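# Move the lowest-lot cardboard box onto the desk

## Task

Every cardboard box in the storeroom sits above a shelf-edge label carrying its lot number. Find the box whose lot number is smallest and place it on the desk, and keep all other cardboard boxes on their own shelves. The robot must not tip over or finish leaning, or the task fails. The box has to rest on the desk by itself at the end; if only the robot holds it there, the task is not done.

## Robot and tools

Robot: a Hello Robot Stretch 3 with one arm. It has a two-wheel base (0.33 m long, 0.34 m wide), a lift that slides up a mast, and a telescoping arm pointing out of the robot's right side. There is no sideways drive, so to move the gripper forward or back you drive the base. Turns on the spot pivot about the point midway between the wheels, 0.05 m behind the front edge. A stowed arm with folded wrist sweeps a 0.28 m radius when turning; an unfolded, level wrist reaches beyond that. Cameras: head_camera and nav_camera on the head (aimed by head_pan_rad and head_tilt_rad) and wrist_camera on the gripper.

Frames: the base frame has its origin on the floor between the drive wheels, x forward, y left, z up. hand_pose is reported in it, located where closed fingertips meet. The odometry frame is the base frame as it was at the scene's start; heading is positive to the left, -3.142 to 3.142.

execute_actions takes "actions", a list run in order. Each action may hold "robot" (a command), "steps" (1 to 450 control steps at 30 per second, default 1) and "until" (an early-exit condition, only together with steps). An action of just {"steps": n} waits. A command object can contain:
- "base": exactly one of {"translate_m": d}, a relative straight drive in metres from the base's current spot, forward positive, |d| up to 1; or {"rotate_rad": d}, a relative turn in radians, counter-clockwise (left) positive, |d| up to 3.2.
- "joints": absolute targets by name, any subset; unnamed joints keep their goals. lift_m 0 to 1.1 (arm height); arm_m 0 to 0.52 (extension); wrist_yaw_rad -1.345 to 4.42 (0 along the arm, positive swings toward the front, 3.0 folded over the base); wrist_pitch_rad -1.57 to 0.451 (negative tips fingers down); wrist_roll_rad -2.911 to 2.911; gripper_m -0.089 to 0.179 (bigger is wider; actual fingertip gap is about 0.007 less when nearly shut, 0.025 less when fully open, zero under 0.007); head_pan_rad -3.953 to 1.73 (0 forward, positive left, -1.57 looks along the arm); head_tilt_rad -1.53 to 0.419 (negative looks down).
- "contact_limits": {"arm_m": effort percent 1 to 100}, stopping the arm once its motor effort reaches that level; smaller is gentler, too small halts instantly. It lasts until the next arm_m command.
Instead of one command, "robot" may be a list of up to 8 commands and {"pause_s": s} items (s at most 15), executed one after another, each starting when the previous all finished "done" (off_target also passes for base and gripper). {"robot": {"stop": true}} brakes everything and clears the queue. Base and joint motions in one command start together and continue across later actions; a new command overrides at once and discards any older queue. A whole call is rejected if anything is invalid or out of range.

until: {"robot": {"status": "ended"}} fires when nothing reads moving and no queue runs; also fields like lift_m, arm_m_goal, base_status, queue, queue_left, refusals, compared with ["op", value] using =, !=, <, <=, >, >=. {"any": {"status": "ended"}} fires when any one motion ends. A typical wait: steps 450 with until status ended.

zoom_image: {"camera": name, "region": [x0, y0, x1, y1]} in pixels of that camera's last image, top-left origin, at most 504 by 504. Image sizes: head 896x504, nav 672x504, wrist 644x364. Use it to read lot numbers.

finished_scene: {"scene": n}; irreversible, call only after all motion has ended and the box rests on the desk.

Results: base_status with its bracket (progress from wheel turns vs goal), joint_goals, joint_status (moving, done, off_target, contact_stop, time_out, stopped, not_commanded, torque_fault), measured_speeds, refusals/queue/queue_left, base_odometry, turned_by_wheels and turned_by_imu, base_tilt in degrees (forward/right positive, a few degrees of fixed bias), motor_effort in percent with peak in brackets (positive pushes toward higher values; biased and noisy), lidar_m (12 sectors of 30 degrees starting straight ahead, counter-clockwise, 4th left, 7th behind, 10th right, plane 0.17 m high, "-" nothing seen), wrist_depth_mm and head_depth_mm (7x7 grids of median depths). A line robot.on_its_own appears when the robot has changed a goal itself, a joint is slack or a servo is off, a motor at rest strains, or the base leans 3 degrees or more. Lines starting refused:, dropped: or replaced: explain rejected goals, cut-off queues, or how a previous motion ended.

Operational notes: the base moves fast (0.30 m/s, 1.9 rad/s) only with lift_m under 0.30, arm_m under 0.03 and wrist_yaw_rad above 2.54; otherwise 0.10 m/s and 0.63 rad/s. Fold or unfold the wrist only with lift_m between 0.32 and 0.95, wrist_pitch_rad -0.4 and roll near 0; once folded the lift may go down to 0.25. With yaw below -0.4 keep pitch at -0.5 or lower. To grasp, command gripper_m below the box width; to release, open at least 0.02 beyond where the pads made contact. Status done does not prove a grip. Arm or lift hitting something gives contact_stop and goes slack. Wrist servos can switch off for 10 s after hard pushing.

Avoid: pushing against immovable things with the gripper above about 0.45 m, pushing twice after a contact stop, driving while holding or hooking something fixed, and snagging furniture (especially reversing); these can tip the robot. If tilt appears, reverse the last move in small steps, free the gripper, and lower lift_m to about 0.2. Also avoid drops, slams, knocking boxes off shelves, and hard collisions; loose objects may occasionally get nudged.

Each tool is called after "Request:" in YAML: its name, and indented under it one key for each argument.

## Session

Request:
execute_actions:
  actions: []

Scene clock: 0.00 s.
robot.base_odometry: x=+0.000 y=+0.000 heading=+0.000 (m, m, rad; robot's odometry frame)
robot.turned_by_wheels: +0.000 (rad since the last result)
robot.turned_by_imu: +0.000 (rad since the last result)
robot.base_tilt: forward=-1.3 right=-1.7 (deg)
robot.lidar_m: 1.15 2.38 2.13 1.02 0.81 0.80 0.87 1.31 2.16 1.90 0.85 0.85
robot.head_depth_mm: 1516 1501 1492 1466 1458 1446 1229 / 1607 1597 1581 1553 1534 1522 1220 / 1703 1714 1681 1671 1646 1623 1212 / 1820 1816 1779 1752 1726 1723 1694 / 1936 1958 1928 1910 1878 1845 1816 / 1991 2135 2076 2053 2003 2004 1951 / 1995 2341 2317 2203 2203 2154 2106
robot.base_status: not_commanded
robot.joint_positions: lift_m=+0.489 arm_m=+0.001 wrist_yaw_rad=+3.095 wrist_pitch_rad=-0.550 wrist_roll_rad=-0.007 gripper_m=+0.037 head_pan_rad=-0.013 head_tilt_rad=-0.006
robot.joint_goals: lift_m=+0.489 arm_m=+0.001 wrist_yaw_rad=+3.095 wrist_pitch_rad=-0.550 wrist_roll_rad=-0.007 gripper_m=+0.037 head_pan_rad=-0.013 head_tilt_rad=-0.006
robot.joint_status: lift_m=not_commanded arm_m=not_commanded wrist_yaw_rad=not_commanded wrist_pitch_rad=not_commanded wrist_roll_rad=not_commanded gripper_m=not_commanded head_pan_rad=not_commanded head_tilt_rad=not_commanded
robot.measured_speeds: translate_m=+0.000 rotate_rad=+0.000 lift_m=+0.000 arm_m=+0.000 wrist_yaw_rad=+0.000 wrist_pitch_rad=+0.000 wrist_roll_rad=+0.000 head_pan_rad=+0.000 head_tilt_rad=+0.000
robot: refusals=0 queue=idle queue_left=0
robot.motor_effort: left_wheel=+0 right_wheel=+0 lift_m=+18 arm_m=-1 wrist_yaw_rad=+0 wrist_pitch_rad=+5 wrist_roll_rad=+0 gripper_m=+0 head_pan_rad=-1 head_tilt_rad=+2 (%)
robot.hand_pose: x=-0.0116 y=+0.0602 z=+0.4731 quat_wxyz=(+0.207, +0.682, +0.177, +0.678) (m; robot's base frame)
robot.wrist_depth_mm: 616 700 - - - - - / 654 764 - - - - - / 695 843 - - - - - / 720 851 883 897 914 891 912 / 744 746 743 774 758 767 757 / 646 645 - 673 687 684 667 / 574 581 - - 592 598 589
pictures: head_camera (sideways: a quarter turn clockwise sets it upright), nav_camera (sideways: a quarter turn counterclockwise sets it upright), wrist_camera
Images, in order (width x height): head_camera 896x504, nav_camera 672x504, wrist_camera 644x364.

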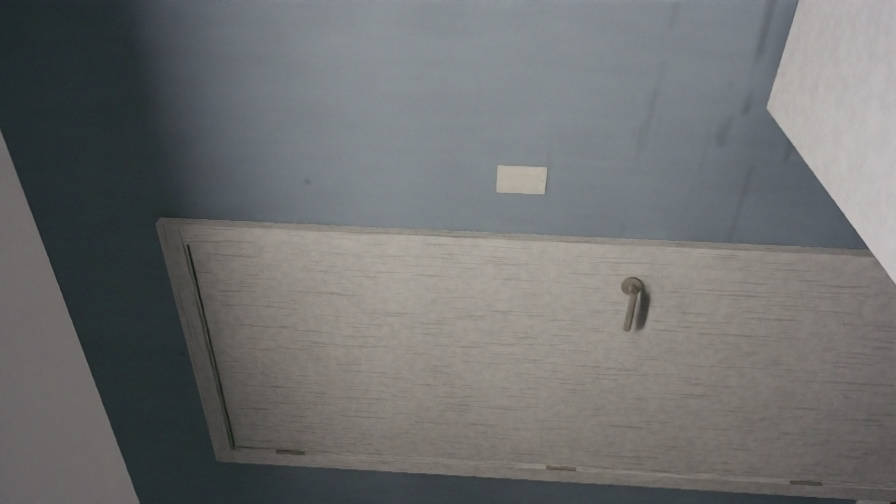

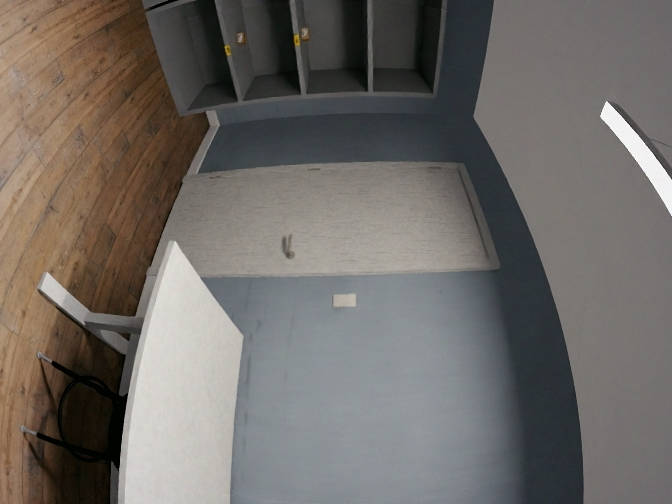

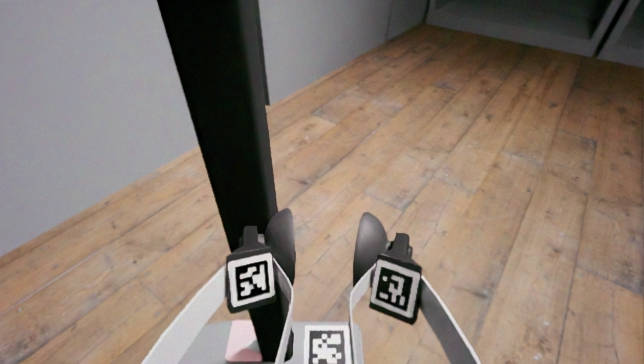

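Request:
execute_actions:
  actions:
    - {"robot":{"joints":{"head_pan_rad":1.0,"head_tilt_rad":-0.3}},"steps":450,"until":{"robot":{"status":"ended"}}}

Scene clock: 2.73 s.
robot.base_odometry: x=+0.000 y=+0.000 heading=+0.000 (m, m, rad; robot's odometry frame)
robot.turned_by_wheels: +0.000 (rad since the last result)
robot.turned_by_imu: +0.001 (rad since the last result)
robot.base_tilt: forward=-1.5 right=-1.7 (deg)
robot.lidar_m: 1.15 2.36 2.14 1.02 0.82 0.80 0.87 1.31 2.16 1.90 0.86 0.85
robot.head_depth_mm: 2266 2354 2475 2568 2728 2256 1735 / 2272 2375 2478 2608 2686 2267 1717 / 2229 2240 2208 2406 2512 2218 1720 / 2309 2400 2507 2623 2754 2200 1689 / 2309 2422 2484 2601 2748 2165 1686 / 2309 2445 2521 2622 2705 2154 1681 / 1979 2031 2168 2247 2356 2137 1663
robot.base_status: not_commanded
robot.joint_positions: lift_m=+0.489 arm_m=+0.001 wrist_yaw_rad=+3.095 wrist_pitch_rad=-0.550 wrist_roll_rad=-0.007 gripper_m=+0.037 head_pan_rad=+0.993 head_tilt_rad=-0.296
robot.joint_goals: lift_m=+0.489 arm_m=+0.001 wrist_yaw_rad=+3.095 wrist_pitch_rad=-0.550 wrist_roll_rad=-0.007 gripper_m=+0.037 head_pan_rad=+1.000 head_tilt_rad=-0.300
robot.joint_status: lift_m=not_commanded arm_m=not_commanded wrist_yaw_rad=not_commanded wrist_pitch_rad=not_commanded wrist_roll_rad=not_commanded gripper_m=not_commanded head_pan_rad=done head_tilt_rad=done
robot.measured_speeds: translate_m=+0.000 rotate_rad=+0.000 lift_m=+0.000 arm_m=+0.000 wrist_yaw_rad=+0.000 wrist_pitch_rad=+0.000 wrist_roll_rad=+0.000 head_pan_rad=+0.000 head_tilt_rad=+0.000
robot: refusals=0 queue=done queue_left=0
robot.motor_effort: left_wheel=+0(0) right_wheel=+0(0) lift_m=+18(18) arm_m=-1(1) wrist_yaw_rad=+0(0) wrist_pitch_rad=+4(5) wrist_roll_rad=+0(0) gripper_m=+0(0) head_pan_rad=+4(51) head_tilt_rad=-1(18) (%)
robot.hand_pose: x=-0.0116 y=+0.0602 z=+0.4731 quat_wxyz=(+0.207, +0.682, +0.177, +0.678) (m; robot's base frame)
robot.wrist_depth_mm: 598 721 - - - - - / 655 756 - - - - - / 687 820 - - - - - / 722 867 882 894 894 900 902 / 732 752 769 773 776 784 773 / 656 663 - 651 673 674 663 / 586 570 - - 579 584 591
pictures: head_camera (sideways: a quarter turn clockwise sets it upright), nav_camera (sideways: a quarter turn counterclockwise sets it upright), wrist_camera
Images, in order (width x height): head_camera 896x504, nav_camera 672x504, wrist_camera 644x364.

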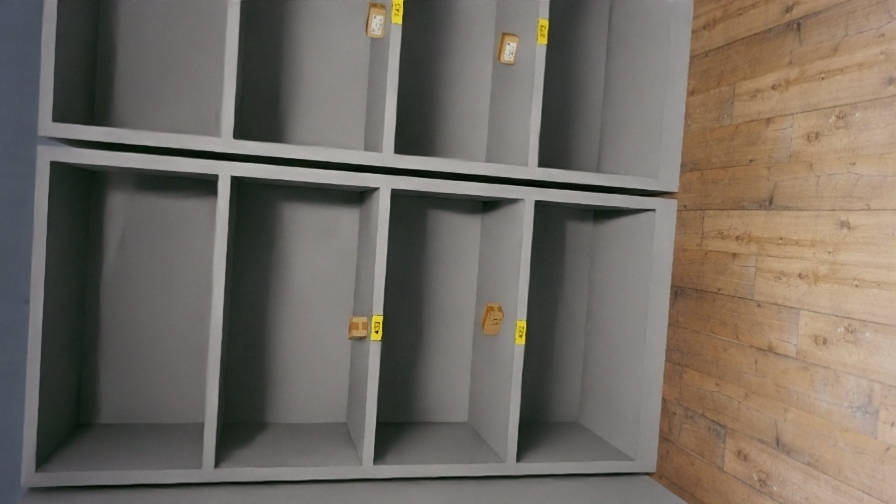

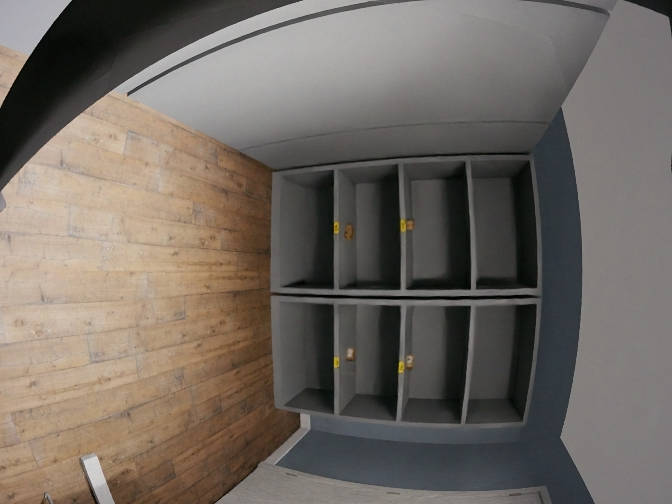

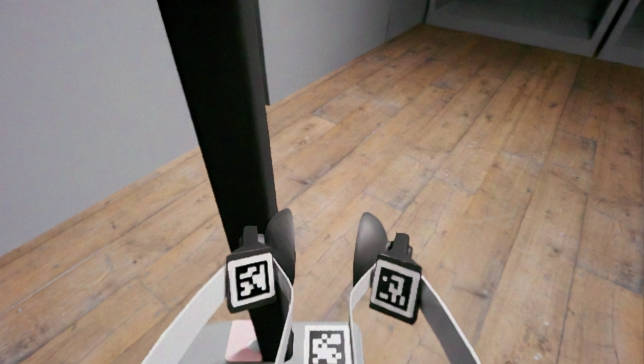

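Request:
zoom_image:
  camera: "head_camera"
  region: [330, 280, 550, 370]

Request:
zoom_image:
  camera: "head_camera"
  region: [340, 0, 560, 80]

Request:
execute_actions:
  actions:
    - {"robot":{"joints":{"head_pan_rad":-1.2,"head_tilt_rad":-0.4}},"steps":450,"until":{"robot":{"status":"ended"}}}

Region (330, 280, 550, 370) of head_camera's 896x504 image, scaled by 2.291, with more detail than that image has; it fills the top 206 rows of this view, and the rest is white.

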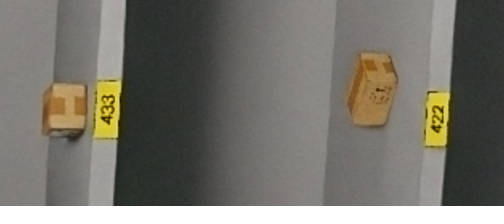

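Region (340, 0, 560, 80) of head_camera's 896x504 image, scaled by 2.291, with more detail than that image has; it fills the top 183 rows of this view, and the rest is white.

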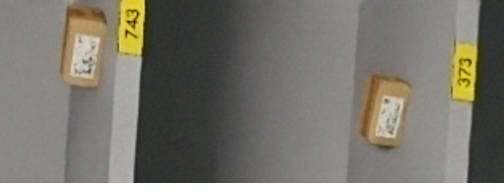

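Scene clock: 4.37 s.
robot.base_odometry: x=+0.000 y=+0.000 heading=+0.000 (m, m, rad; robot's odometry frame)
robot.turned_by_wheels: +0.000 (rad since the last result)
robot.turned_by_imu: +0.000 (rad since the last result)
robot.base_tilt: forward=-1.5 right=-1.7 (deg)
robot.lidar_m: 1.15 2.37 2.14 1.03 0.81 0.80 0.87 1.31 2.16 1.90 0.86 0.85
robot.head_depth_mm: 1825 1959 2141 2340 2445 1967 1579 / 1708 1825 1983 2158 1226 1958 1556 / 1602 1715 1852 1974 1152 1930 1546 / 1517 1611 1721 1710 1141 1543 1535 / 1428 1521 1626 1668 1127 1721 1525 / 1361 1441 1537 1559 1114 938 1516 / 1292 1368 1451 1512 1102 864 1501
robot.base_status: not_commanded
robot.joint_positions: lift_m=+0.489 arm_m=+0.001 wrist_yaw_rad=+3.095 wrist_pitch_rad=-0.550 wrist_roll_rad=-0.007 gripper_m=+0.037 head_pan_rad=-1.193 head_tilt_rad=-0.395
robot.joint_goals: lift_m=+0.489 arm_m=+0.001 wrist_yaw_rad=+3.095 wrist_pitch_rad=-0.550 wrist_roll_rad=-0.007 gripper_m=+0.037 head_pan_rad=-1.200 head_tilt_rad=-0.400
robot.joint_status: lift_m=not_commanded arm_m=not_commanded wrist_yaw_rad=not_commanded wrist_pitch_rad=not_commanded wrist_roll_rad=not_commanded gripper_m=not_commanded head_pan_rad=done head_tilt_rad=done
robot.measured_speeds: translate_m=+0.000 rotate_rad=+0.000 lift_m=+0.000 arm_m=+0.000 wrist_yaw_rad=+0.000 wrist_pitch_rad=+0.000 wrist_roll_rad=+0.000 head_pan_rad=+0.000 head_tilt_rad=+0.000
robot: refusals=0 queue=done queue_left=0
robot.motor_effort: left_wheel=+0(0) right_wheel=+0(0) lift_m=+18(18) arm_m=-2(1) wrist_yaw_rad=+0(0) wrist_pitch_rad=+4(5) wrist_roll_rad=-1(0) gripper_m=+1(0) head_pan_rad=-5(52) head_tilt_rad=-2(11) (%)
robot.hand_pose: x=-0.0116 y=+0.0602 z=+0.4731 quat_wxyz=(+0.207, +0.682, +0.177, +0.678) (m; robot's base frame)
robot.wrist_depth_mm: 624 720 - - - - - / 656 773 - - - - - / 694 824 - - - - - / 705 853 904 871 880 890 901 / 733 751 751 759 769 760 755 / 650 682 - 659 680 673 674 / 580 579 - - 582 602 583
pictures: head_camera (sideways: a quarter turn clockwise sets it upright), nav_camera (sideways: a quarter turn counterclockwise sets it upright), wrist_camera
Images, in order (width x height): head_camera 896x504, nav_camera 672x504, wrist_camera 644x364.

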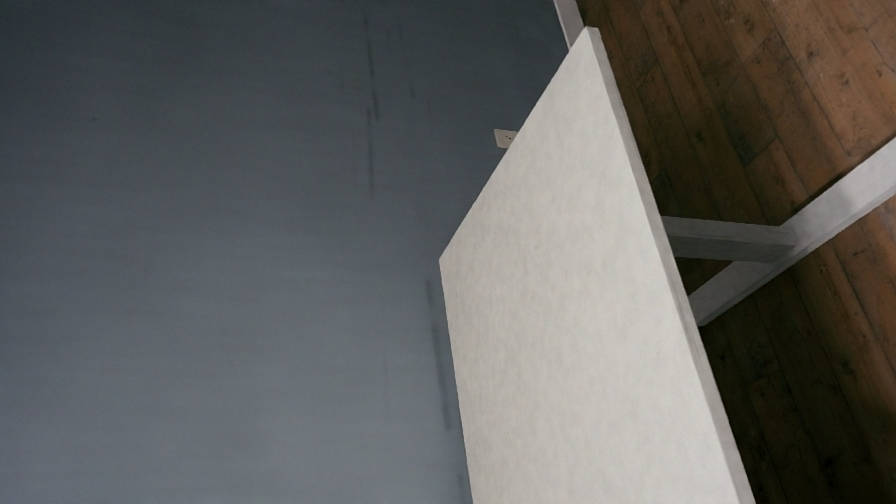

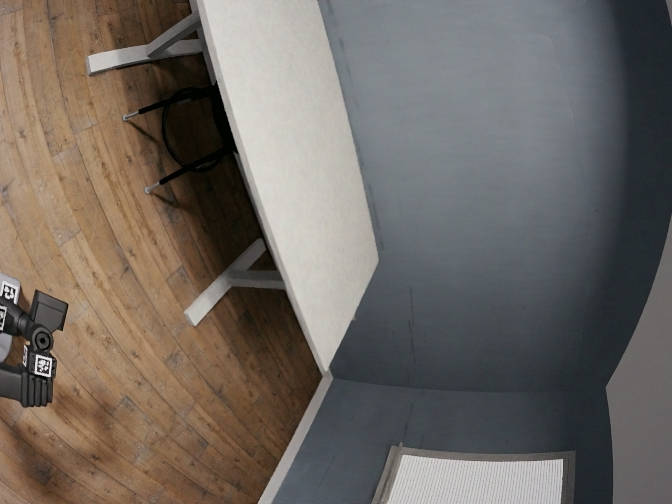

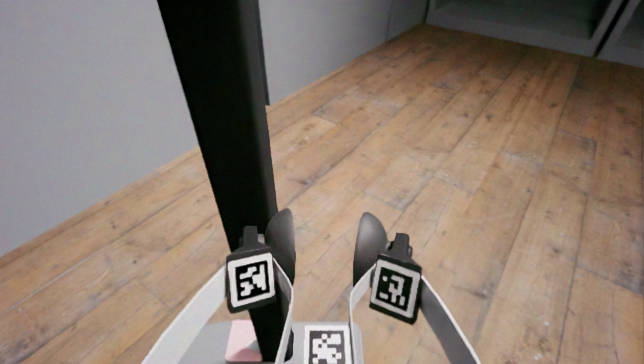

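Request:
execute_actions:
  actions:
    - {"robot":{"joints":{"head_pan_rad":-2.9,"head_tilt_rad":-0.4}},"steps":450,"until":{"robot":{"status":"ended"}}}

Scene clock: 5.83 s.
robot.base_odometry: x=+0.000 y=+0.000 heading=+0.000 (m, m, rad; robot's odometry frame)
robot.turned_by_wheels: +0.000 (rad since the last result)
robot.turned_by_imu: +0.000 (rad since the last result)
robot.base_tilt: forward=-1.4 right=-1.7 (deg)
robot.lidar_m: 1.15 2.37 2.13 1.02 0.81 0.80 0.87 1.31 2.16 1.90 0.86 0.85
robot.head_depth_mm: 836 863 896 933 967 1006 1042 / 913 948 983 1027 1066 1124 1173 / 1003 1046 1093 1142 1196 1265 1320 / 1115 1174 1229 1292 1364 1443 1468 / 2243 2398 2528 2647 2300 1759 1525 / 2120 2270 2402 2566 2514 1881 1521 / 2004 2125 2227 2391 2419 1876 1511
robot.base_status: not_commanded
robot.joint_positions: lift_m=+0.489 arm_m=+0.001 wrist_yaw_rad=+3.095 wrist_pitch_rad=-0.550 wrist_roll_rad=-0.007 gripper_m=+0.037 head_pan_rad=-2.893 head_tilt_rad=-0.395
robot.joint_goals: lift_m=+0.489 arm_m=+0.001 wrist_yaw_rad=+3.095 wrist_pitch_rad=-0.550 wrist_roll_rad=-0.007 gripper_m=+0.037 head_pan_rad=-2.900 head_tilt_rad=-0.400
robot.joint_status: lift_m=not_commanded arm_m=not_commanded wrist_yaw_rad=not_commanded wrist_pitch_rad=not_commanded wrist_roll_rad=not_commanded gripper_m=not_commanded head_pan_rad=done head_tilt_rad=done
robot.measured_speeds: translate_m=+0.000 rotate_rad=+0.000 lift_m=+0.000 arm_m=+0.000 wrist_yaw_rad=+0.000 wrist_pitch_rad=+0.000 wrist_roll_rad=+0.000 head_pan_rad=+0.000 head_tilt_rad=+0.000
robot: refusals=0 queue=done queue_left=0
robot.motor_effort: left_wheel=+0(0) right_wheel=+0(0) lift_m=+18(18) arm_m=-1(1) wrist_yaw_rad=+0(1) wrist_pitch_rad=+4(5) wrist_roll_rad=+0(0) gripper_m=+0(0) head_pan_rad=-4(52) head_tilt_rad=-2(2) (%)
robot.hand_pose: x=-0.0116 y=+0.0602 z=+0.4731 quat_wxyz=(+0.207, +0.682, +0.177, +0.678) (m; robot's base frame)
robot.wrist_depth_mm: 629 718 - - - - - / 643 771 - - - - - / 678 842 - - - - - / 732 863 898 909 913 897 927 / 722 771 785 781 763 748 787 / 661 654 - 668 697 680 675 / 583 579 - - 592 597 597
pictures: head_camera (sideways: a quarter turn clockwise sets it upright), nav_camera (sideways: a quarter turn counterclockwise sets it upright), wrist_camera
Images, in order (width x height): head_camera 896x504, nav_camera 672x504, wrist_camera 644x364.

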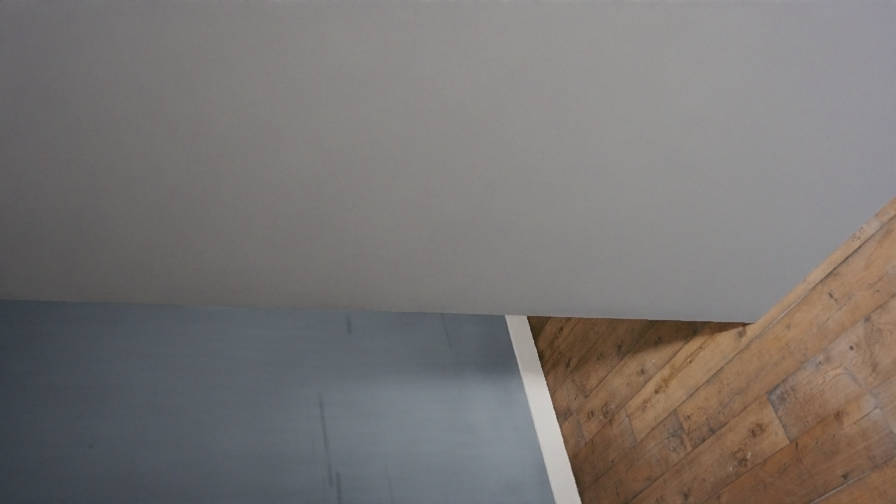

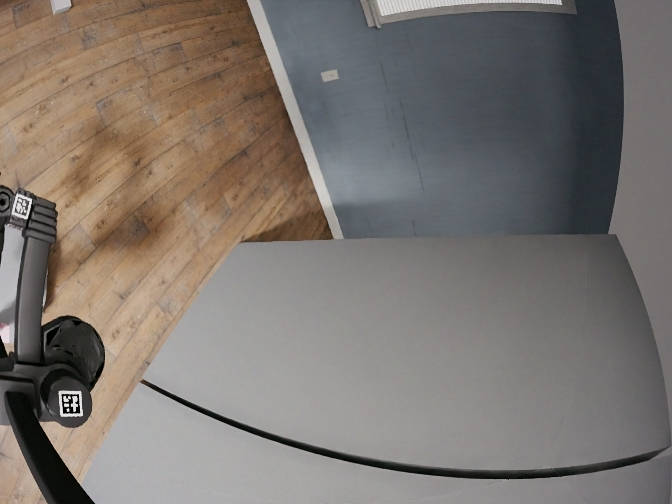

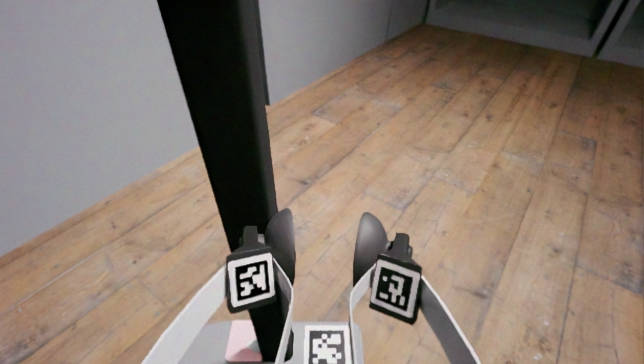

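Request:
execute_actions:
  actions:
    - {"robot":[{"base":{"rotate_rad":0.65},"joints":{"lift_m":0.25,"head_pan_rad":-3.3,"head_tilt_rad":-0.5}},{"base":{"translate_m":-1.0}}],"steps":450,"until":{"robot":{"status":"ended"}}}

Scene clock: 14.67 s.
robot.base_odometry: x=-0.796 y=-0.605 heading=+0.650 (m, m, rad; robot's odometry frame)
robot.turned_by_wheels: +0.650 (rad since the last result)
robot.turned_by_imu: +0.653 (rad since the last result)
robot.base_tilt: forward=-1.4 right=-1.5 (deg)
robot.lidar_m: 3.10 1.10 0.62 0.53 0.53 1.40 1.21 1.20 1.38 1.76 1.31 1.62
robot.head_depth_mm: 1301 1417 1561 1729 1933 1764 1448 / 1238 1346 1480 1626 1825 1748 1433 / 1191 1287 1406 1546 1715 1744 1419 / 1137 1227 1332 1456 1607 1697 1408 / 1093 1176 1273 1389 1519 1631 1409 / 1050 1128 1216 1315 1445 1562 1394 / 1017 1084 1158 1266 1368 1499 1384
robot.base_status: done (translate_m -1.0000 of -1.0000)
robot.joint_positions: lift_m=+0.250 arm_m=+0.001 wrist_yaw_rad=+3.095 wrist_pitch_rad=-0.550 wrist_roll_rad=-0.007 gripper_m=+0.037 head_pan_rad=-3.293 head_tilt_rad=-0.495
robot.joint_goals: lift_m=+0.250 arm_m=+0.001 wrist_yaw_rad=+3.095 wrist_pitch_rad=-0.550 wrist_roll_rad=-0.007 gripper_m=+0.037 head_pan_rad=-3.300 head_tilt_rad=-0.500
robot.joint_status: lift_m=done arm_m=not_commanded wrist_yaw_rad=not_commanded wrist_pitch_rad=not_commanded wrist_roll_rad=not_commanded gripper_m=not_commanded head_pan_rad=done head_tilt_rad=done
robot.measured_speeds: translate_m=+0.000 rotate_rad=+0.000 lift_m=+0.000 arm_m=+0.000 wrist_yaw_rad=+0.000 wrist_pitch_rad=+0.000 wrist_roll_rad=+0.000 head_pan_rad=+0.000 head_tilt_rad=+0.000
robot: refusals=0 queue=done queue_left=0
robot.motor_effort: left_wheel=-1(8) right_wheel=+3(8) lift_m=+11(18) arm_m=-1(1) wrist_yaw_rad=-1(0) wrist_pitch_rad=+5(5) wrist_roll_rad=+0(0) gripper_m=+0(0) head_pan_rad=-4(35) head_tilt_rad=-2(11) (%)
robot.hand_pose: x=-0.0116 y=+0.0601 z=+0.2346 quat_wxyz=(+0.208, +0.682, +0.177, +0.678) (m; robot's base frame)
robot.wrist_depth_mm: - 487 - 539 600 651 705 / 831 549 - 611 676 727 790 / 652 630 - 647 671 676 670 / 539 549 - 553 551 555 557 / 473 - - - 471 461 470 / - - - - 415 403 403 / - - - - 345 356 367
pictures: head_camera (sideways: a quarter turn clockwise sets it upright), nav_camera (sideways: a quarter turn counterclockwise sets it upright), wrist_camera
Images, in order (width x height): head_camera 896x504, nav_camera 672x504, wrist_camera 644x364.

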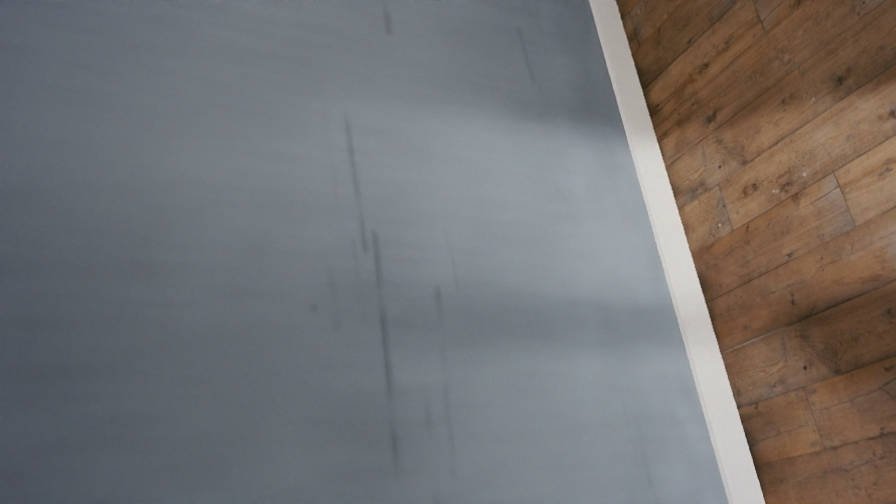

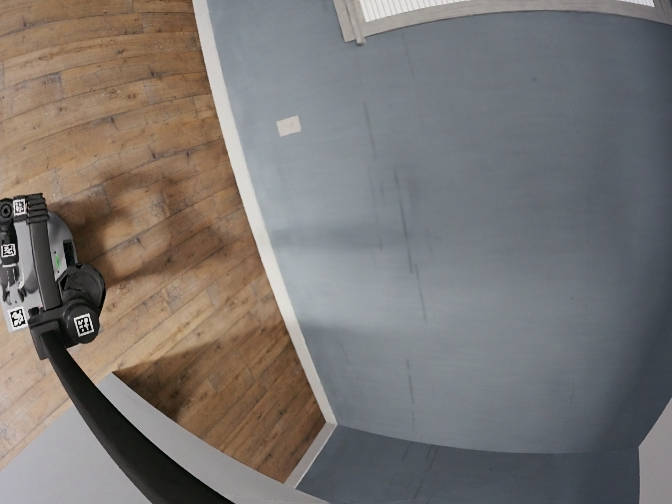

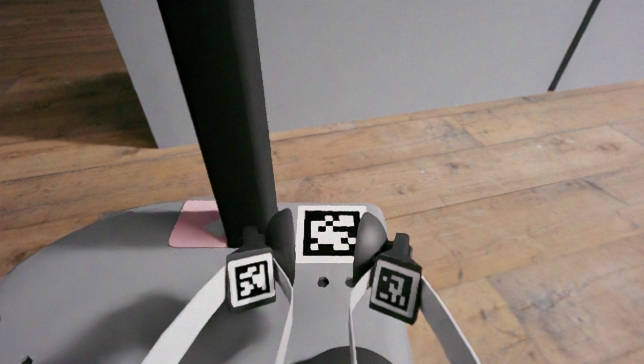

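Request:
execute_actions:
  actions:
    - {"robot":[{"base":{"translate_m":-0.65},"joints":{"head_pan_rad":-0.5,"head_tilt_rad":-0.3}},{"base":{"rotate_rad":1.88}}],"steps":450,"until":{"robot":{"status":"ended"}}}

Scene clock: 21.07 s.
robot.base_odometry: x=-1.314 y=-0.998 heading=+2.530 (m, m, rad; robot's odometry frame)
robot.turned_by_wheels: +1.880 (rad since the last result)
robot.turned_by_imu: +1.874 (rad since the last result)
robot.base_tilt: forward=-1.3 right=-1.7 (deg)
robot.lidar_m: 1.82 0.81 0.60 0.58 0.61 0.83 1.94 1.68 2.21 1.29 0.57 0.64
robot.head_depth_mm: 541 552 562 572 584 596 607 / 612 623 635 650 664 680 695 / 700 716 735 753 774 794 814 / 1796 1854 875 896 920 951 980 / 1745 1826 1922 2020 2129 2154 1666 / 1663 1740 1829 1921 2004 2049 1653 / 1597 1669 1744 1818 1911 1964 1634
robot.base_status: done (rotate_rad +1.8799 of +1.8800)
robot.joint_positions: lift_m=+0.250 arm_m=+0.001 wrist_yaw_rad=+3.095 wrist_pitch_rad=-0.550 wrist_roll_rad=-0.007 gripper_m=+0.037 head_pan_rad=-0.507 head_tilt_rad=-0.310
robot.joint_goals: lift_m=+0.250 arm_m=+0.001 wrist_yaw_rad=+3.095 wrist_pitch_rad=-0.550 wrist_roll_rad=-0.007 gripper_m=+0.037 head_pan_rad=-0.500 head_tilt_rad=-0.300
robot.joint_status: lift_m=done arm_m=not_commanded wrist_yaw_rad=not_commanded wrist_pitch_rad=not_commanded wrist_roll_rad=not_commanded gripper_m=not_commanded head_pan_rad=done head_tilt_rad=done
robot.measured_speeds: translate_m=+0.000 rotate_rad=+0.000 lift_m=+0.000 arm_m=+0.000 wrist_yaw_rad=+0.000 wrist_pitch_rad=+0.000 wrist_roll_rad=+0.000 head_pan_rad=+0.000 head_tilt_rad=+0.000
robot: refusals=0 queue=done queue_left=0
robot.motor_effort: left_wheel=-1(8) right_wheel=+3(14) lift_m=+11(11) arm_m=-1(1) wrist_yaw_rad=+0(0) wrist_pitch_rad=+4(5) wrist_roll_rad=+0(0) gripper_m=+0(0) head_pan_rad=+4(51) head_tilt_rad=+5(16) (%)
robot.hand_pose: x=-0.0116 y=+0.0601 z=+0.2346 quat_wxyz=(+0.208, +0.682, +0.177, +0.678) (m; robot's base frame)
robot.wrist_depth_mm: 574 587 - 583 569 570 569 / 631 647 - 636 630 637 631 / 660 668 - 654 661 647 647 / 538 551 - 538 546 548 549 / 471 - - - 468 466 468 / - - - - 414 401 407 / - - - - 347 356 354
pictures: head_camera (sideways: a quarter turn clockwise sets it upright), nav_camera (sideways: a quarter turn counterclockwise sets it upright), wrist_camera
Images, in order (width x height): head_camera 896x504, nav_camera 672x504, wrist_camera 644x364.

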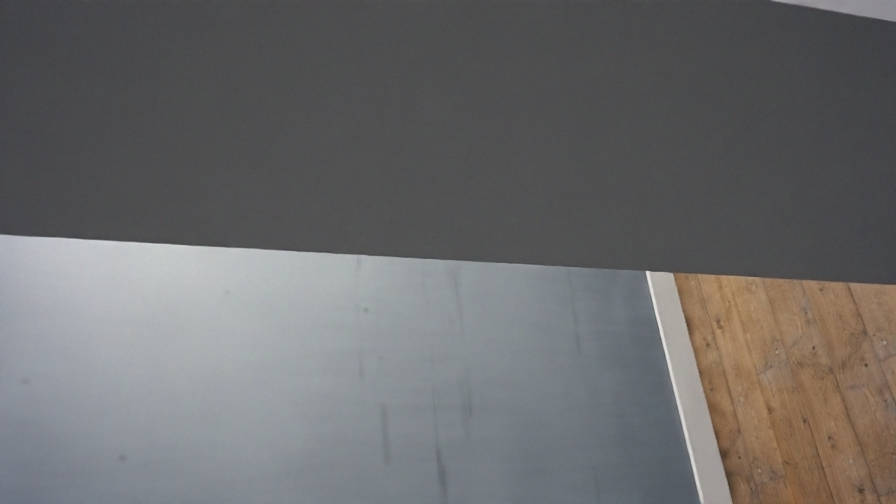

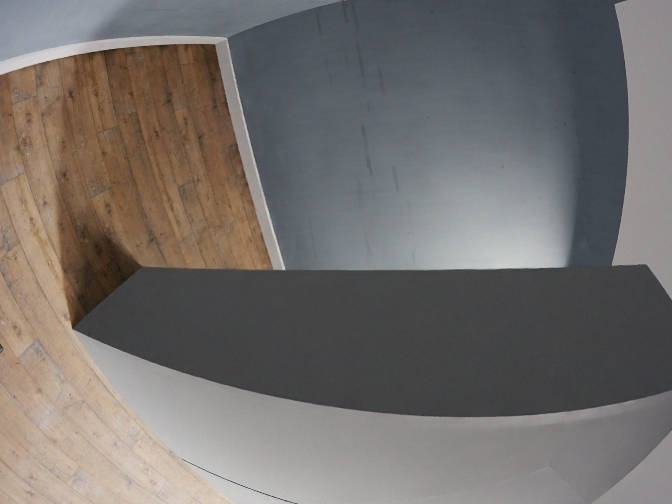

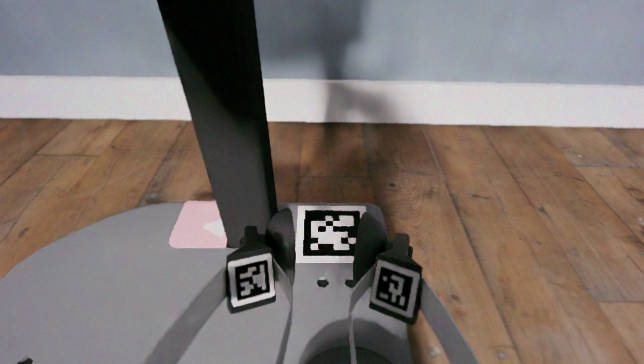

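Request:
execute_actions:
  actions:
    - {"robot":[{"base":{"translate_m":1.0},"joints":{"head_pan_rad":-1.95,"head_tilt_rad":-0.3}},{"base":{"translate_m":0.3}}],"steps":450,"until":{"robot":{"status":"ended"}}}

Scene clock: 28.80 s.
robot.base_odometry: x=-2.378 y=-0.252 heading=+2.530 (m, m, rad; robot's odometry frame)
robot.turned_by_wheels: +0.000 (rad since the last result)
robot.turned_by_imu: +0.002 (rad since the last result)
robot.base_tilt: forward=-1.5 right=-1.6 (deg)
robot.lidar_m: 0.52 0.55 0.57 0.55 0.58 0.80 2.34 0.68 1.36 1.92 0.73 0.54
robot.head_depth_mm: 1380 1044 1426 1297 856 1266 978 / 1354 1378 1513 1150 1614 1283 1002 / 1306 1358 1447 1365 1603 1288 1492 / 1280 1345 1411 1453 1534 1606 1577 / 2095 2158 2270 2401 2394 2001 1662 / 3577 2990 3128 3270 2735 2100 1643 / 3727 3810 - - 2877 2094 1644
robot.base_status: done (translate_m +0.3000 of +0.3000)
robot.joint_positions: lift_m=+0.250 arm_m=+0.001 wrist_yaw_rad=+3.095 wrist_pitch_rad=-0.550 wrist_roll_rad=-0.007 gripper_m=+0.037 head_pan_rad=-1.943 head_tilt_rad=-0.309
robot.joint_goals: lift_m=+0.250 arm_m=+0.001 wrist_yaw_rad=+3.095 wrist_pitch_rad=-0.550 wrist_roll_rad=-0.007 gripper_m=+0.037 head_pan_rad=-1.950 head_tilt_rad=-0.300
robot.joint_status: lift_m=done arm_m=not_commanded wrist_yaw_rad=not_commanded wrist_pitch_rad=not_commanded wrist_roll_rad=not_commanded gripper_m=not_commanded head_pan_rad=done head_tilt_rad=done
robot.measured_speeds: translate_m=+0.000 rotate_rad=+0.000 lift_m=+0.000 arm_m=+0.000 wrist_yaw_rad=+0.000 wrist_pitch_rad=+0.000 wrist_roll_rad=+0.000 head_pan_rad=+0.000 head_tilt_rad=+0.000
robot: refusals=0 queue=done queue_left=0
robot.motor_effort: left_wheel=-1(5) right_wheel=+3(13) lift_m=+11(11) arm_m=-1(1) wrist_yaw_rad=+0(0) wrist_pitch_rad=+5(5) wrist_roll_rad=+0(0) gripper_m=+0(0) head_pan_rad=-5(51) head_tilt_rad=+4(7) (%)
robot.hand_pose: x=-0.0116 y=+0.0601 z=+0.2346 quat_wxyz=(+0.208, +0.682, +0.177, +0.678) (m; robot's base frame)
robot.wrist_depth_mm: 567 564 - 547 549 542 547 / 629 615 - 611 604 605 596 / 650 651 - 640 643 632 609 / 537 535 - 560 553 561 554 / 474 - - - 473 466 479 / - - - - 417 409 408 / - - - - 349 355 359
pictures: head_camera (sideways: a quarter turn clockwise sets it upright), nav_camera (sideways: a quarter turn counterclockwise sets it upright), wrist_camera
Images, in order (width x height): head_camera 896x504, nav_camera 672x504, wrist_camera 644x364.

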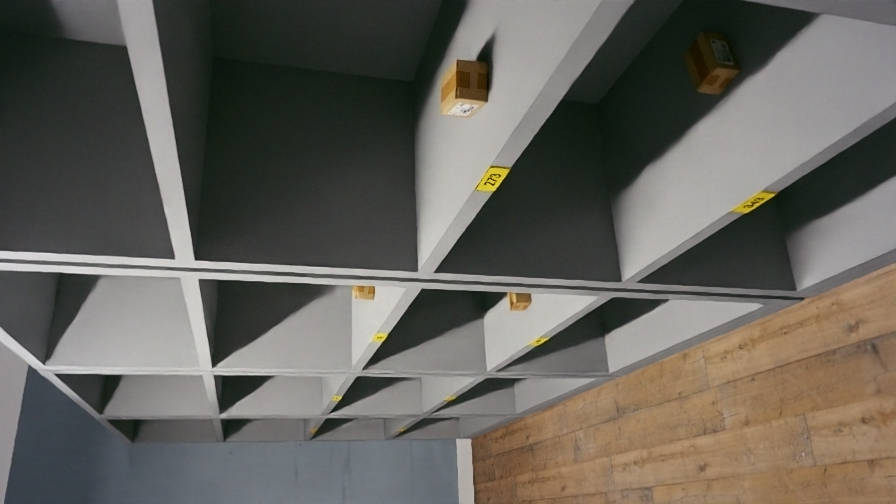

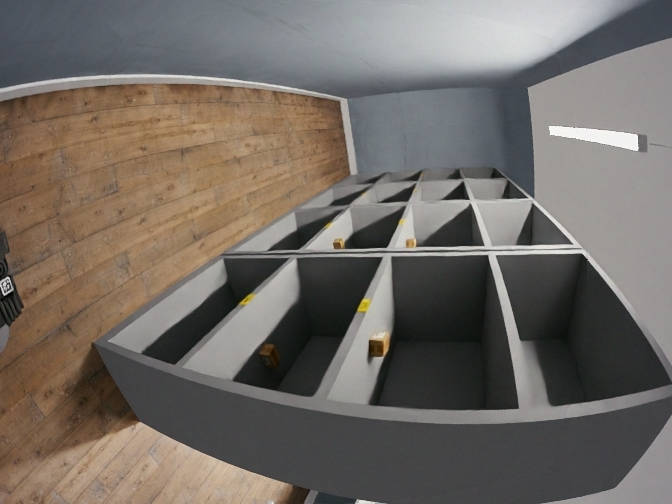

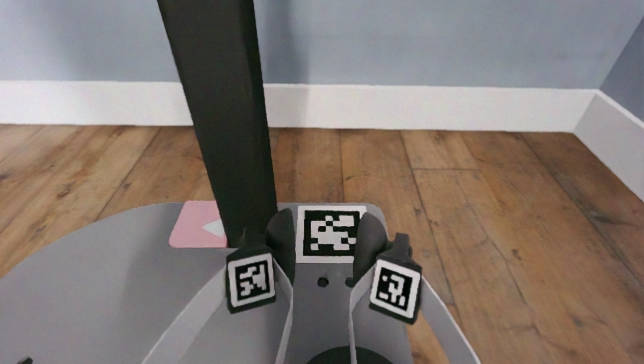

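Request:
zoom_image:
  camera: "head_camera"
  region: [340, 280, 560, 360]

Request:
zoom_image:
  camera: "head_camera"
  region: [300, 380, 470, 445]

Request:
zoom_image:
  camera: "head_camera"
  region: [460, 150, 800, 230]

Region (340, 280, 560, 360) of head_camera's 896x504 image, scaled by 2.291, with more detail than that image has; it fills the top 183 rows of this view, and the rest is white.

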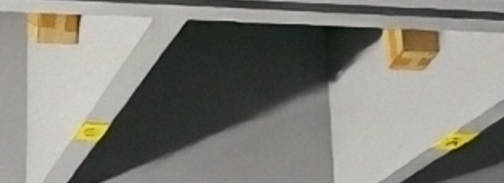

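Region (300, 380, 470, 445) of head_camera's 896x504 image, scaled by 2.965, with more detail than that image has; it fills the top 193 rows of this view, and the rest is white.

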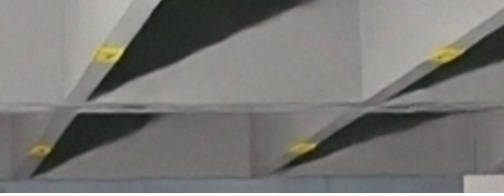

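Region (460, 150, 800, 230) of head_camera's 896x504 image, scaled by 1.482, with more detail than that image has; it fills the top 119 rows of this view, and the rest is white.

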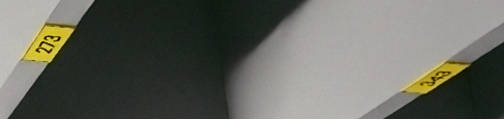

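Request:
execute_actions:
  actions:
    - {"robot":[{"base":{"rotate_rad":-1.57},"joints":{"head_pan_rad":-0.7,"head_tilt_rad":-0.45}},{"base":{"translate_m":1.0}},{"base":{"translate_m":0.6}}],"steps":450,"until":{"robot":{"status":"ended"}}}

Scene clock: 39.83 s.
robot.base_odometry: x=-1.460 y=+1.059 heading=+0.960 (m, m, rad; robot's odometry frame)
robot.turned_by_wheels: -1.570 (rad since the last result)
robot.turned_by_imu: -1.561 (rad since the last result)
robot.base_tilt: forward=-1.3 right=-1.5 (deg)
robot.lidar_m: 1.66 0.66 0.49 0.48 0.50 0.70 2.11 1.22 0.56 0.67 0.94 0.87
robot.head_depth_mm: 902 1016 1089 839 1176 1094 860 / 841 932 1021 824 1251 1085 879 / 782 853 928 862 1126 1078 953 / 746 792 852 905 1009 1064 1249 / 819 1652 1117 1013 1071 1161 1251 / 1520 1674 1338 1829 1419 1671 1448 / 1450 1573 1619 1744 1897 1720 1442
robot.base_status: done (translate_m +0.6000 of +0.6000)
robot.joint_positions: lift_m=+0.250 arm_m=+0.001 wrist_yaw_rad=+3.095 wrist_pitch_rad=-0.550 wrist_roll_rad=-0.007 gripper_m=+0.037 head_pan_rad=-0.707 head_tilt_rad=-0.445
robot.joint_goals: lift_m=+0.250 arm_m=+0.001 wrist_yaw_rad=+3.095 wrist_pitch_rad=-0.550 wrist_roll_rad=-0.007 gripper_m=+0.037 head_pan_rad=-0.700 head_tilt_rad=-0.450
robot.joint_status: lift_m=done arm_m=not_commanded wrist_yaw_rad=not_commanded wrist_pitch_rad=not_commanded wrist_roll_rad=not_commanded gripper_m=not_commanded head_pan_rad=done head_tilt_rad=done
robot.measured_speeds: translate_m=+0.000 rotate_rad=+0.000 lift_m=+0.000 arm_m=+0.000 wrist_yaw_rad=+0.000 wrist_pitch_rad=+0.000 wrist_roll_rad=+0.000 head_pan_rad=+0.000 head_tilt_rad=+0.000
robot: refusals=0 queue=done queue_left=0
robot.motor_effort: left_wheel=+2(8) right_wheel=-3(8) lift_m=+11(11) arm_m=-1(2) wrist_yaw_rad=+0(0) wrist_pitch_rad=+5(5) wrist_roll_rad=+0(0) gripper_m=+0(0) head_pan_rad=+4(51) head_tilt_rad=-2(15) (%)
robot.hand_pose: x=-0.0116 y=+0.0601 z=+0.2346 quat_wxyz=(+0.208, +0.682, +0.177, +0.678) (m; robot's base frame)
robot.wrist_depth_mm: 492 489 - 479 482 471 473 / 549 552 - 534 533 532 527 / 600 589 - 592 583 569 575 / 539 537 - 564 551 552 562 / 472 - - - 473 465 465 / - - - - 413 408 403 / - - - - 348 355 355
pictures: head_camera (sideways: a quarter turn clockwise sets it upright), nav_camera (sideways: a quarter turn counterclockwise sets it upright), wrist_camera
Images, in order (width x height): head_camera 896x504, nav_camera 672x504, wrist_camera 644x364.

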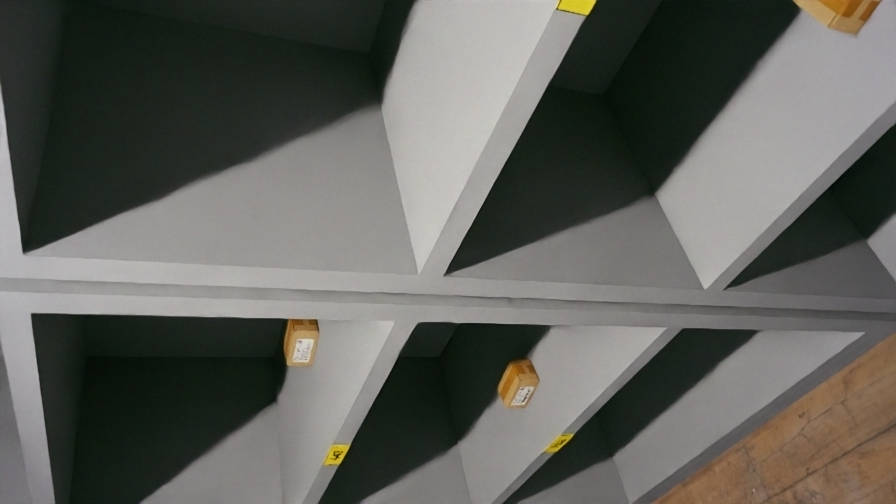

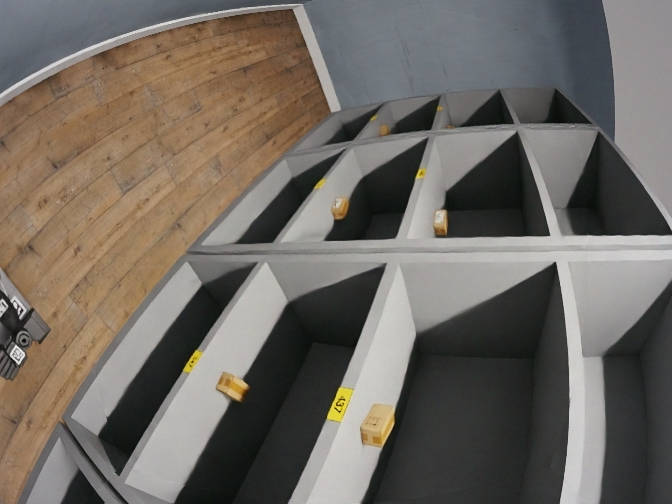

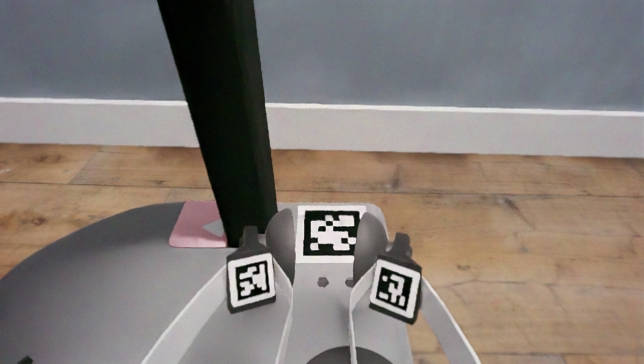

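Request:
zoom_image:
  camera: "head_camera"
  region: [310, 420, 590, 480]

Request:
zoom_image:
  camera: "nav_camera"
  region: [170, 335, 370, 435]

Request:
zoom_image:
  camera: "nav_camera"
  region: [300, 90, 480, 200]

Region (310, 420, 590, 480) of head_camera's 896x504 image, scaled by 1.800, with more detail than that image has; it fills the top 108 rows of this view, and the rest is white.

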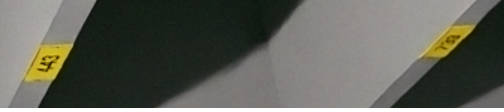

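Region (170, 335, 370, 435) of nav_camera's 672x504 image, scaled by 2.520, with more detail than that image has.

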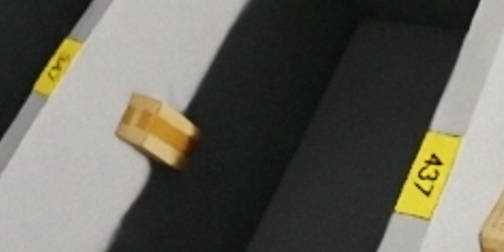

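Region (300, 90, 480, 200) of nav_camera's 672x504 image, scaled by 2.800, with more detail than that image has.

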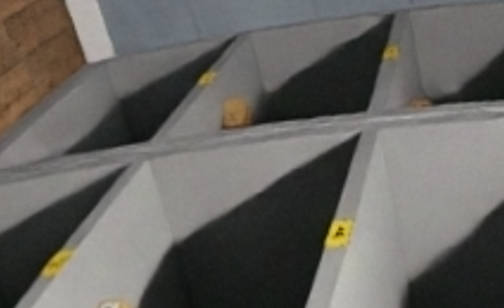

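Request:
execute_actions:
  actions:
    - {"robot":[{"base":{"rotate_rad":-0.04},"joints":{"head_pan_rad":-0.6,"head_tilt_rad":-0.45}},{"base":{"translate_m":0.85}}],"steps":450,"until":{"robot":{"status":"ended"}}}

Scene clock: 45.57 s.
robot.base_odometry: x=-0.945 y=+1.735 heading=+0.920 (m, m, rad; robot's odometry frame)
robot.turned_by_wheels: -0.040 (rad since the last result)
robot.turned_by_imu: -0.038 (rad since the last result)
robot.base_tilt: forward=-1.2 right=-1.8 (deg)
robot.lidar_m: 1.76 0.69 0.50 0.48 0.50 0.68 1.83 1.13 0.55 0.53 1.01 0.94
robot.head_depth_mm: 908 1066 1128 836 1216 1089 862 / 896 988 1083 822 1297 1085 901 / 838 917 996 924 1196 1075 1288 / 808 860 921 984 1096 1133 1319 / 923 1750 1122 1655 1265 1253 1350 / 1562 1713 1479 1878 1925 1681 1449 / 1504 1618 1699 1819 1983 1771 1441
robot.base_status: done (translate_m +0.8500 of +0.8500)
robot.joint_positions: lift_m=+0.250 arm_m=+0.001 wrist_yaw_rad=+3.095 wrist_pitch_rad=-0.550 wrist_roll_rad=-0.007 gripper_m=+0.037 head_pan_rad=-0.607 head_tilt_rad=-0.445
robot.joint_goals: lift_m=+0.250 arm_m=+0.001 wrist_yaw_rad=+3.095 wrist_pitch_rad=-0.550 wrist_roll_rad=-0.007 gripper_m=+0.037 head_pan_rad=-0.600 head_tilt_rad=-0.450
robot.joint_status: lift_m=done arm_m=not_commanded wrist_yaw_rad=not_commanded wrist_pitch_rad=not_commanded wrist_roll_rad=not_commanded gripper_m=not_commanded head_pan_rad=done head_tilt_rad=done
robot.measured_speeds: translate_m=+0.000 rotate_rad=+0.000 lift_m=+0.000 arm_m=+0.000 wrist_yaw_rad=+0.000 wrist_pitch_rad=+0.000 wrist_roll_rad=+0.000 head_pan_rad=+0.000 head_tilt_rad=+0.000
robot: refusals=0 queue=done queue_left=0
robot.motor_effort: left_wheel=+2(8) right_wheel=-3(10) lift_m=+11(11) arm_m=-2(1) wrist_yaw_rad=+0(0) wrist_pitch_rad=+5(5) wrist_roll_rad=+0(1) gripper_m=+0(0) head_pan_rad=+3(17) head_tilt_rad=-1(2) (%)
robot.hand_pose: x=-0.0116 y=+0.0601 z=+0.2346 quat_wxyz=(+0.208, +0.682, +0.177, +0.678) (m; robot's base frame)
robot.wrist_depth_mm: 477 481 - 486 491 488 490 / 527 548 - 540 540 544 553 / 581 596 - 595 600 600 596 / 548 541 - 550 545 553 554 / 475 - - - 476 459 467 / - - - - 416 400 405 / - - - - 353 354 354
pictures: head_camera (sideways: a quarter turn clockwise sets it upright), nav_camera (sideways: a quarter turn counterclockwise sets it upright), wrist_camera
Images, in order (width x height): head_camera 896x504, nav_camera 672x504, wrist_camera 644x364.

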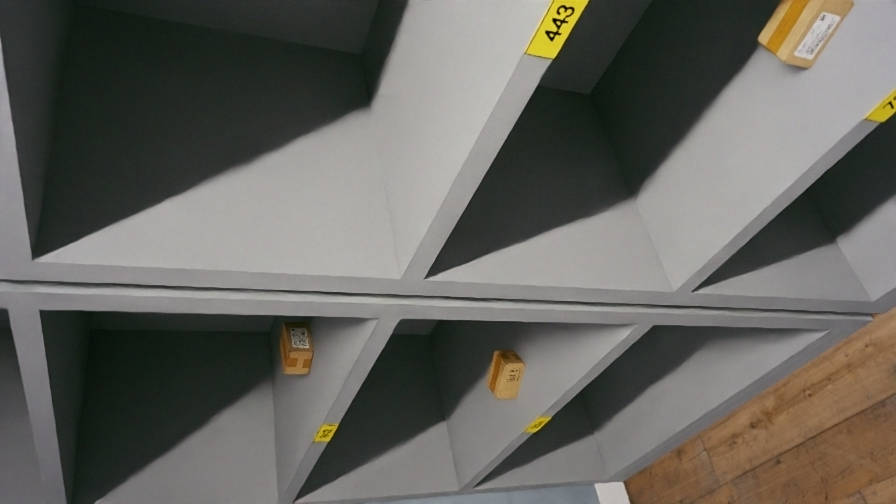

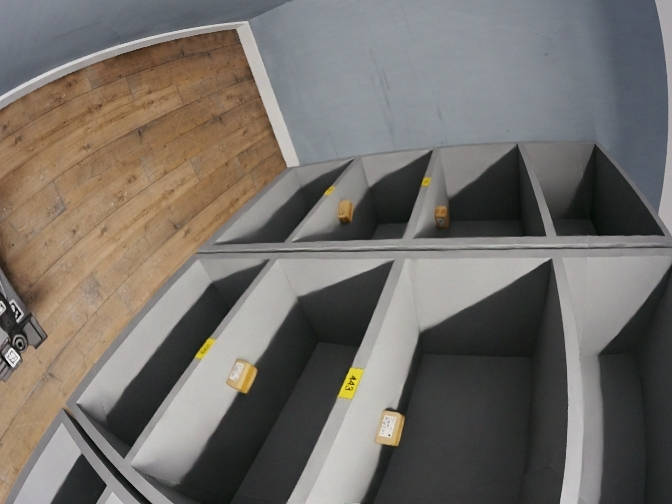

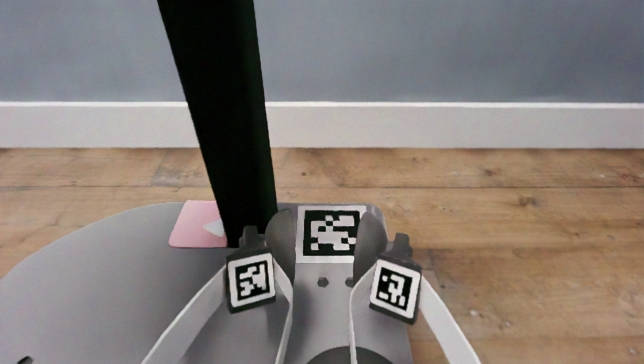

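Request:
zoom_image:
  camera: "head_camera"
  region: [300, 410, 360, 450]

Request:
zoom_image:
  camera: "head_camera"
  region: [510, 405, 570, 445]

Region (300, 410, 360, 450) of head_camera's 896x504 image, scaled by 8.400, with more detail than that image has.

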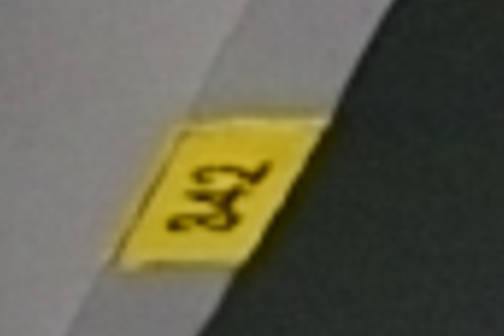

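Region (510, 405, 570, 445) of head_camera's 896x504 image, scaled by 8.400, with more detail than that image has.

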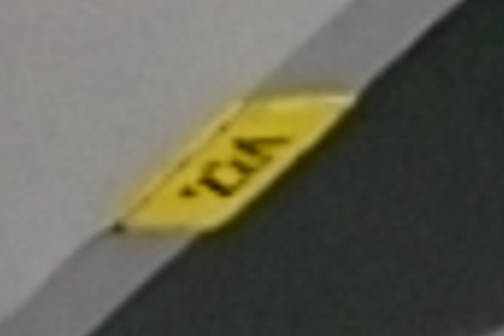

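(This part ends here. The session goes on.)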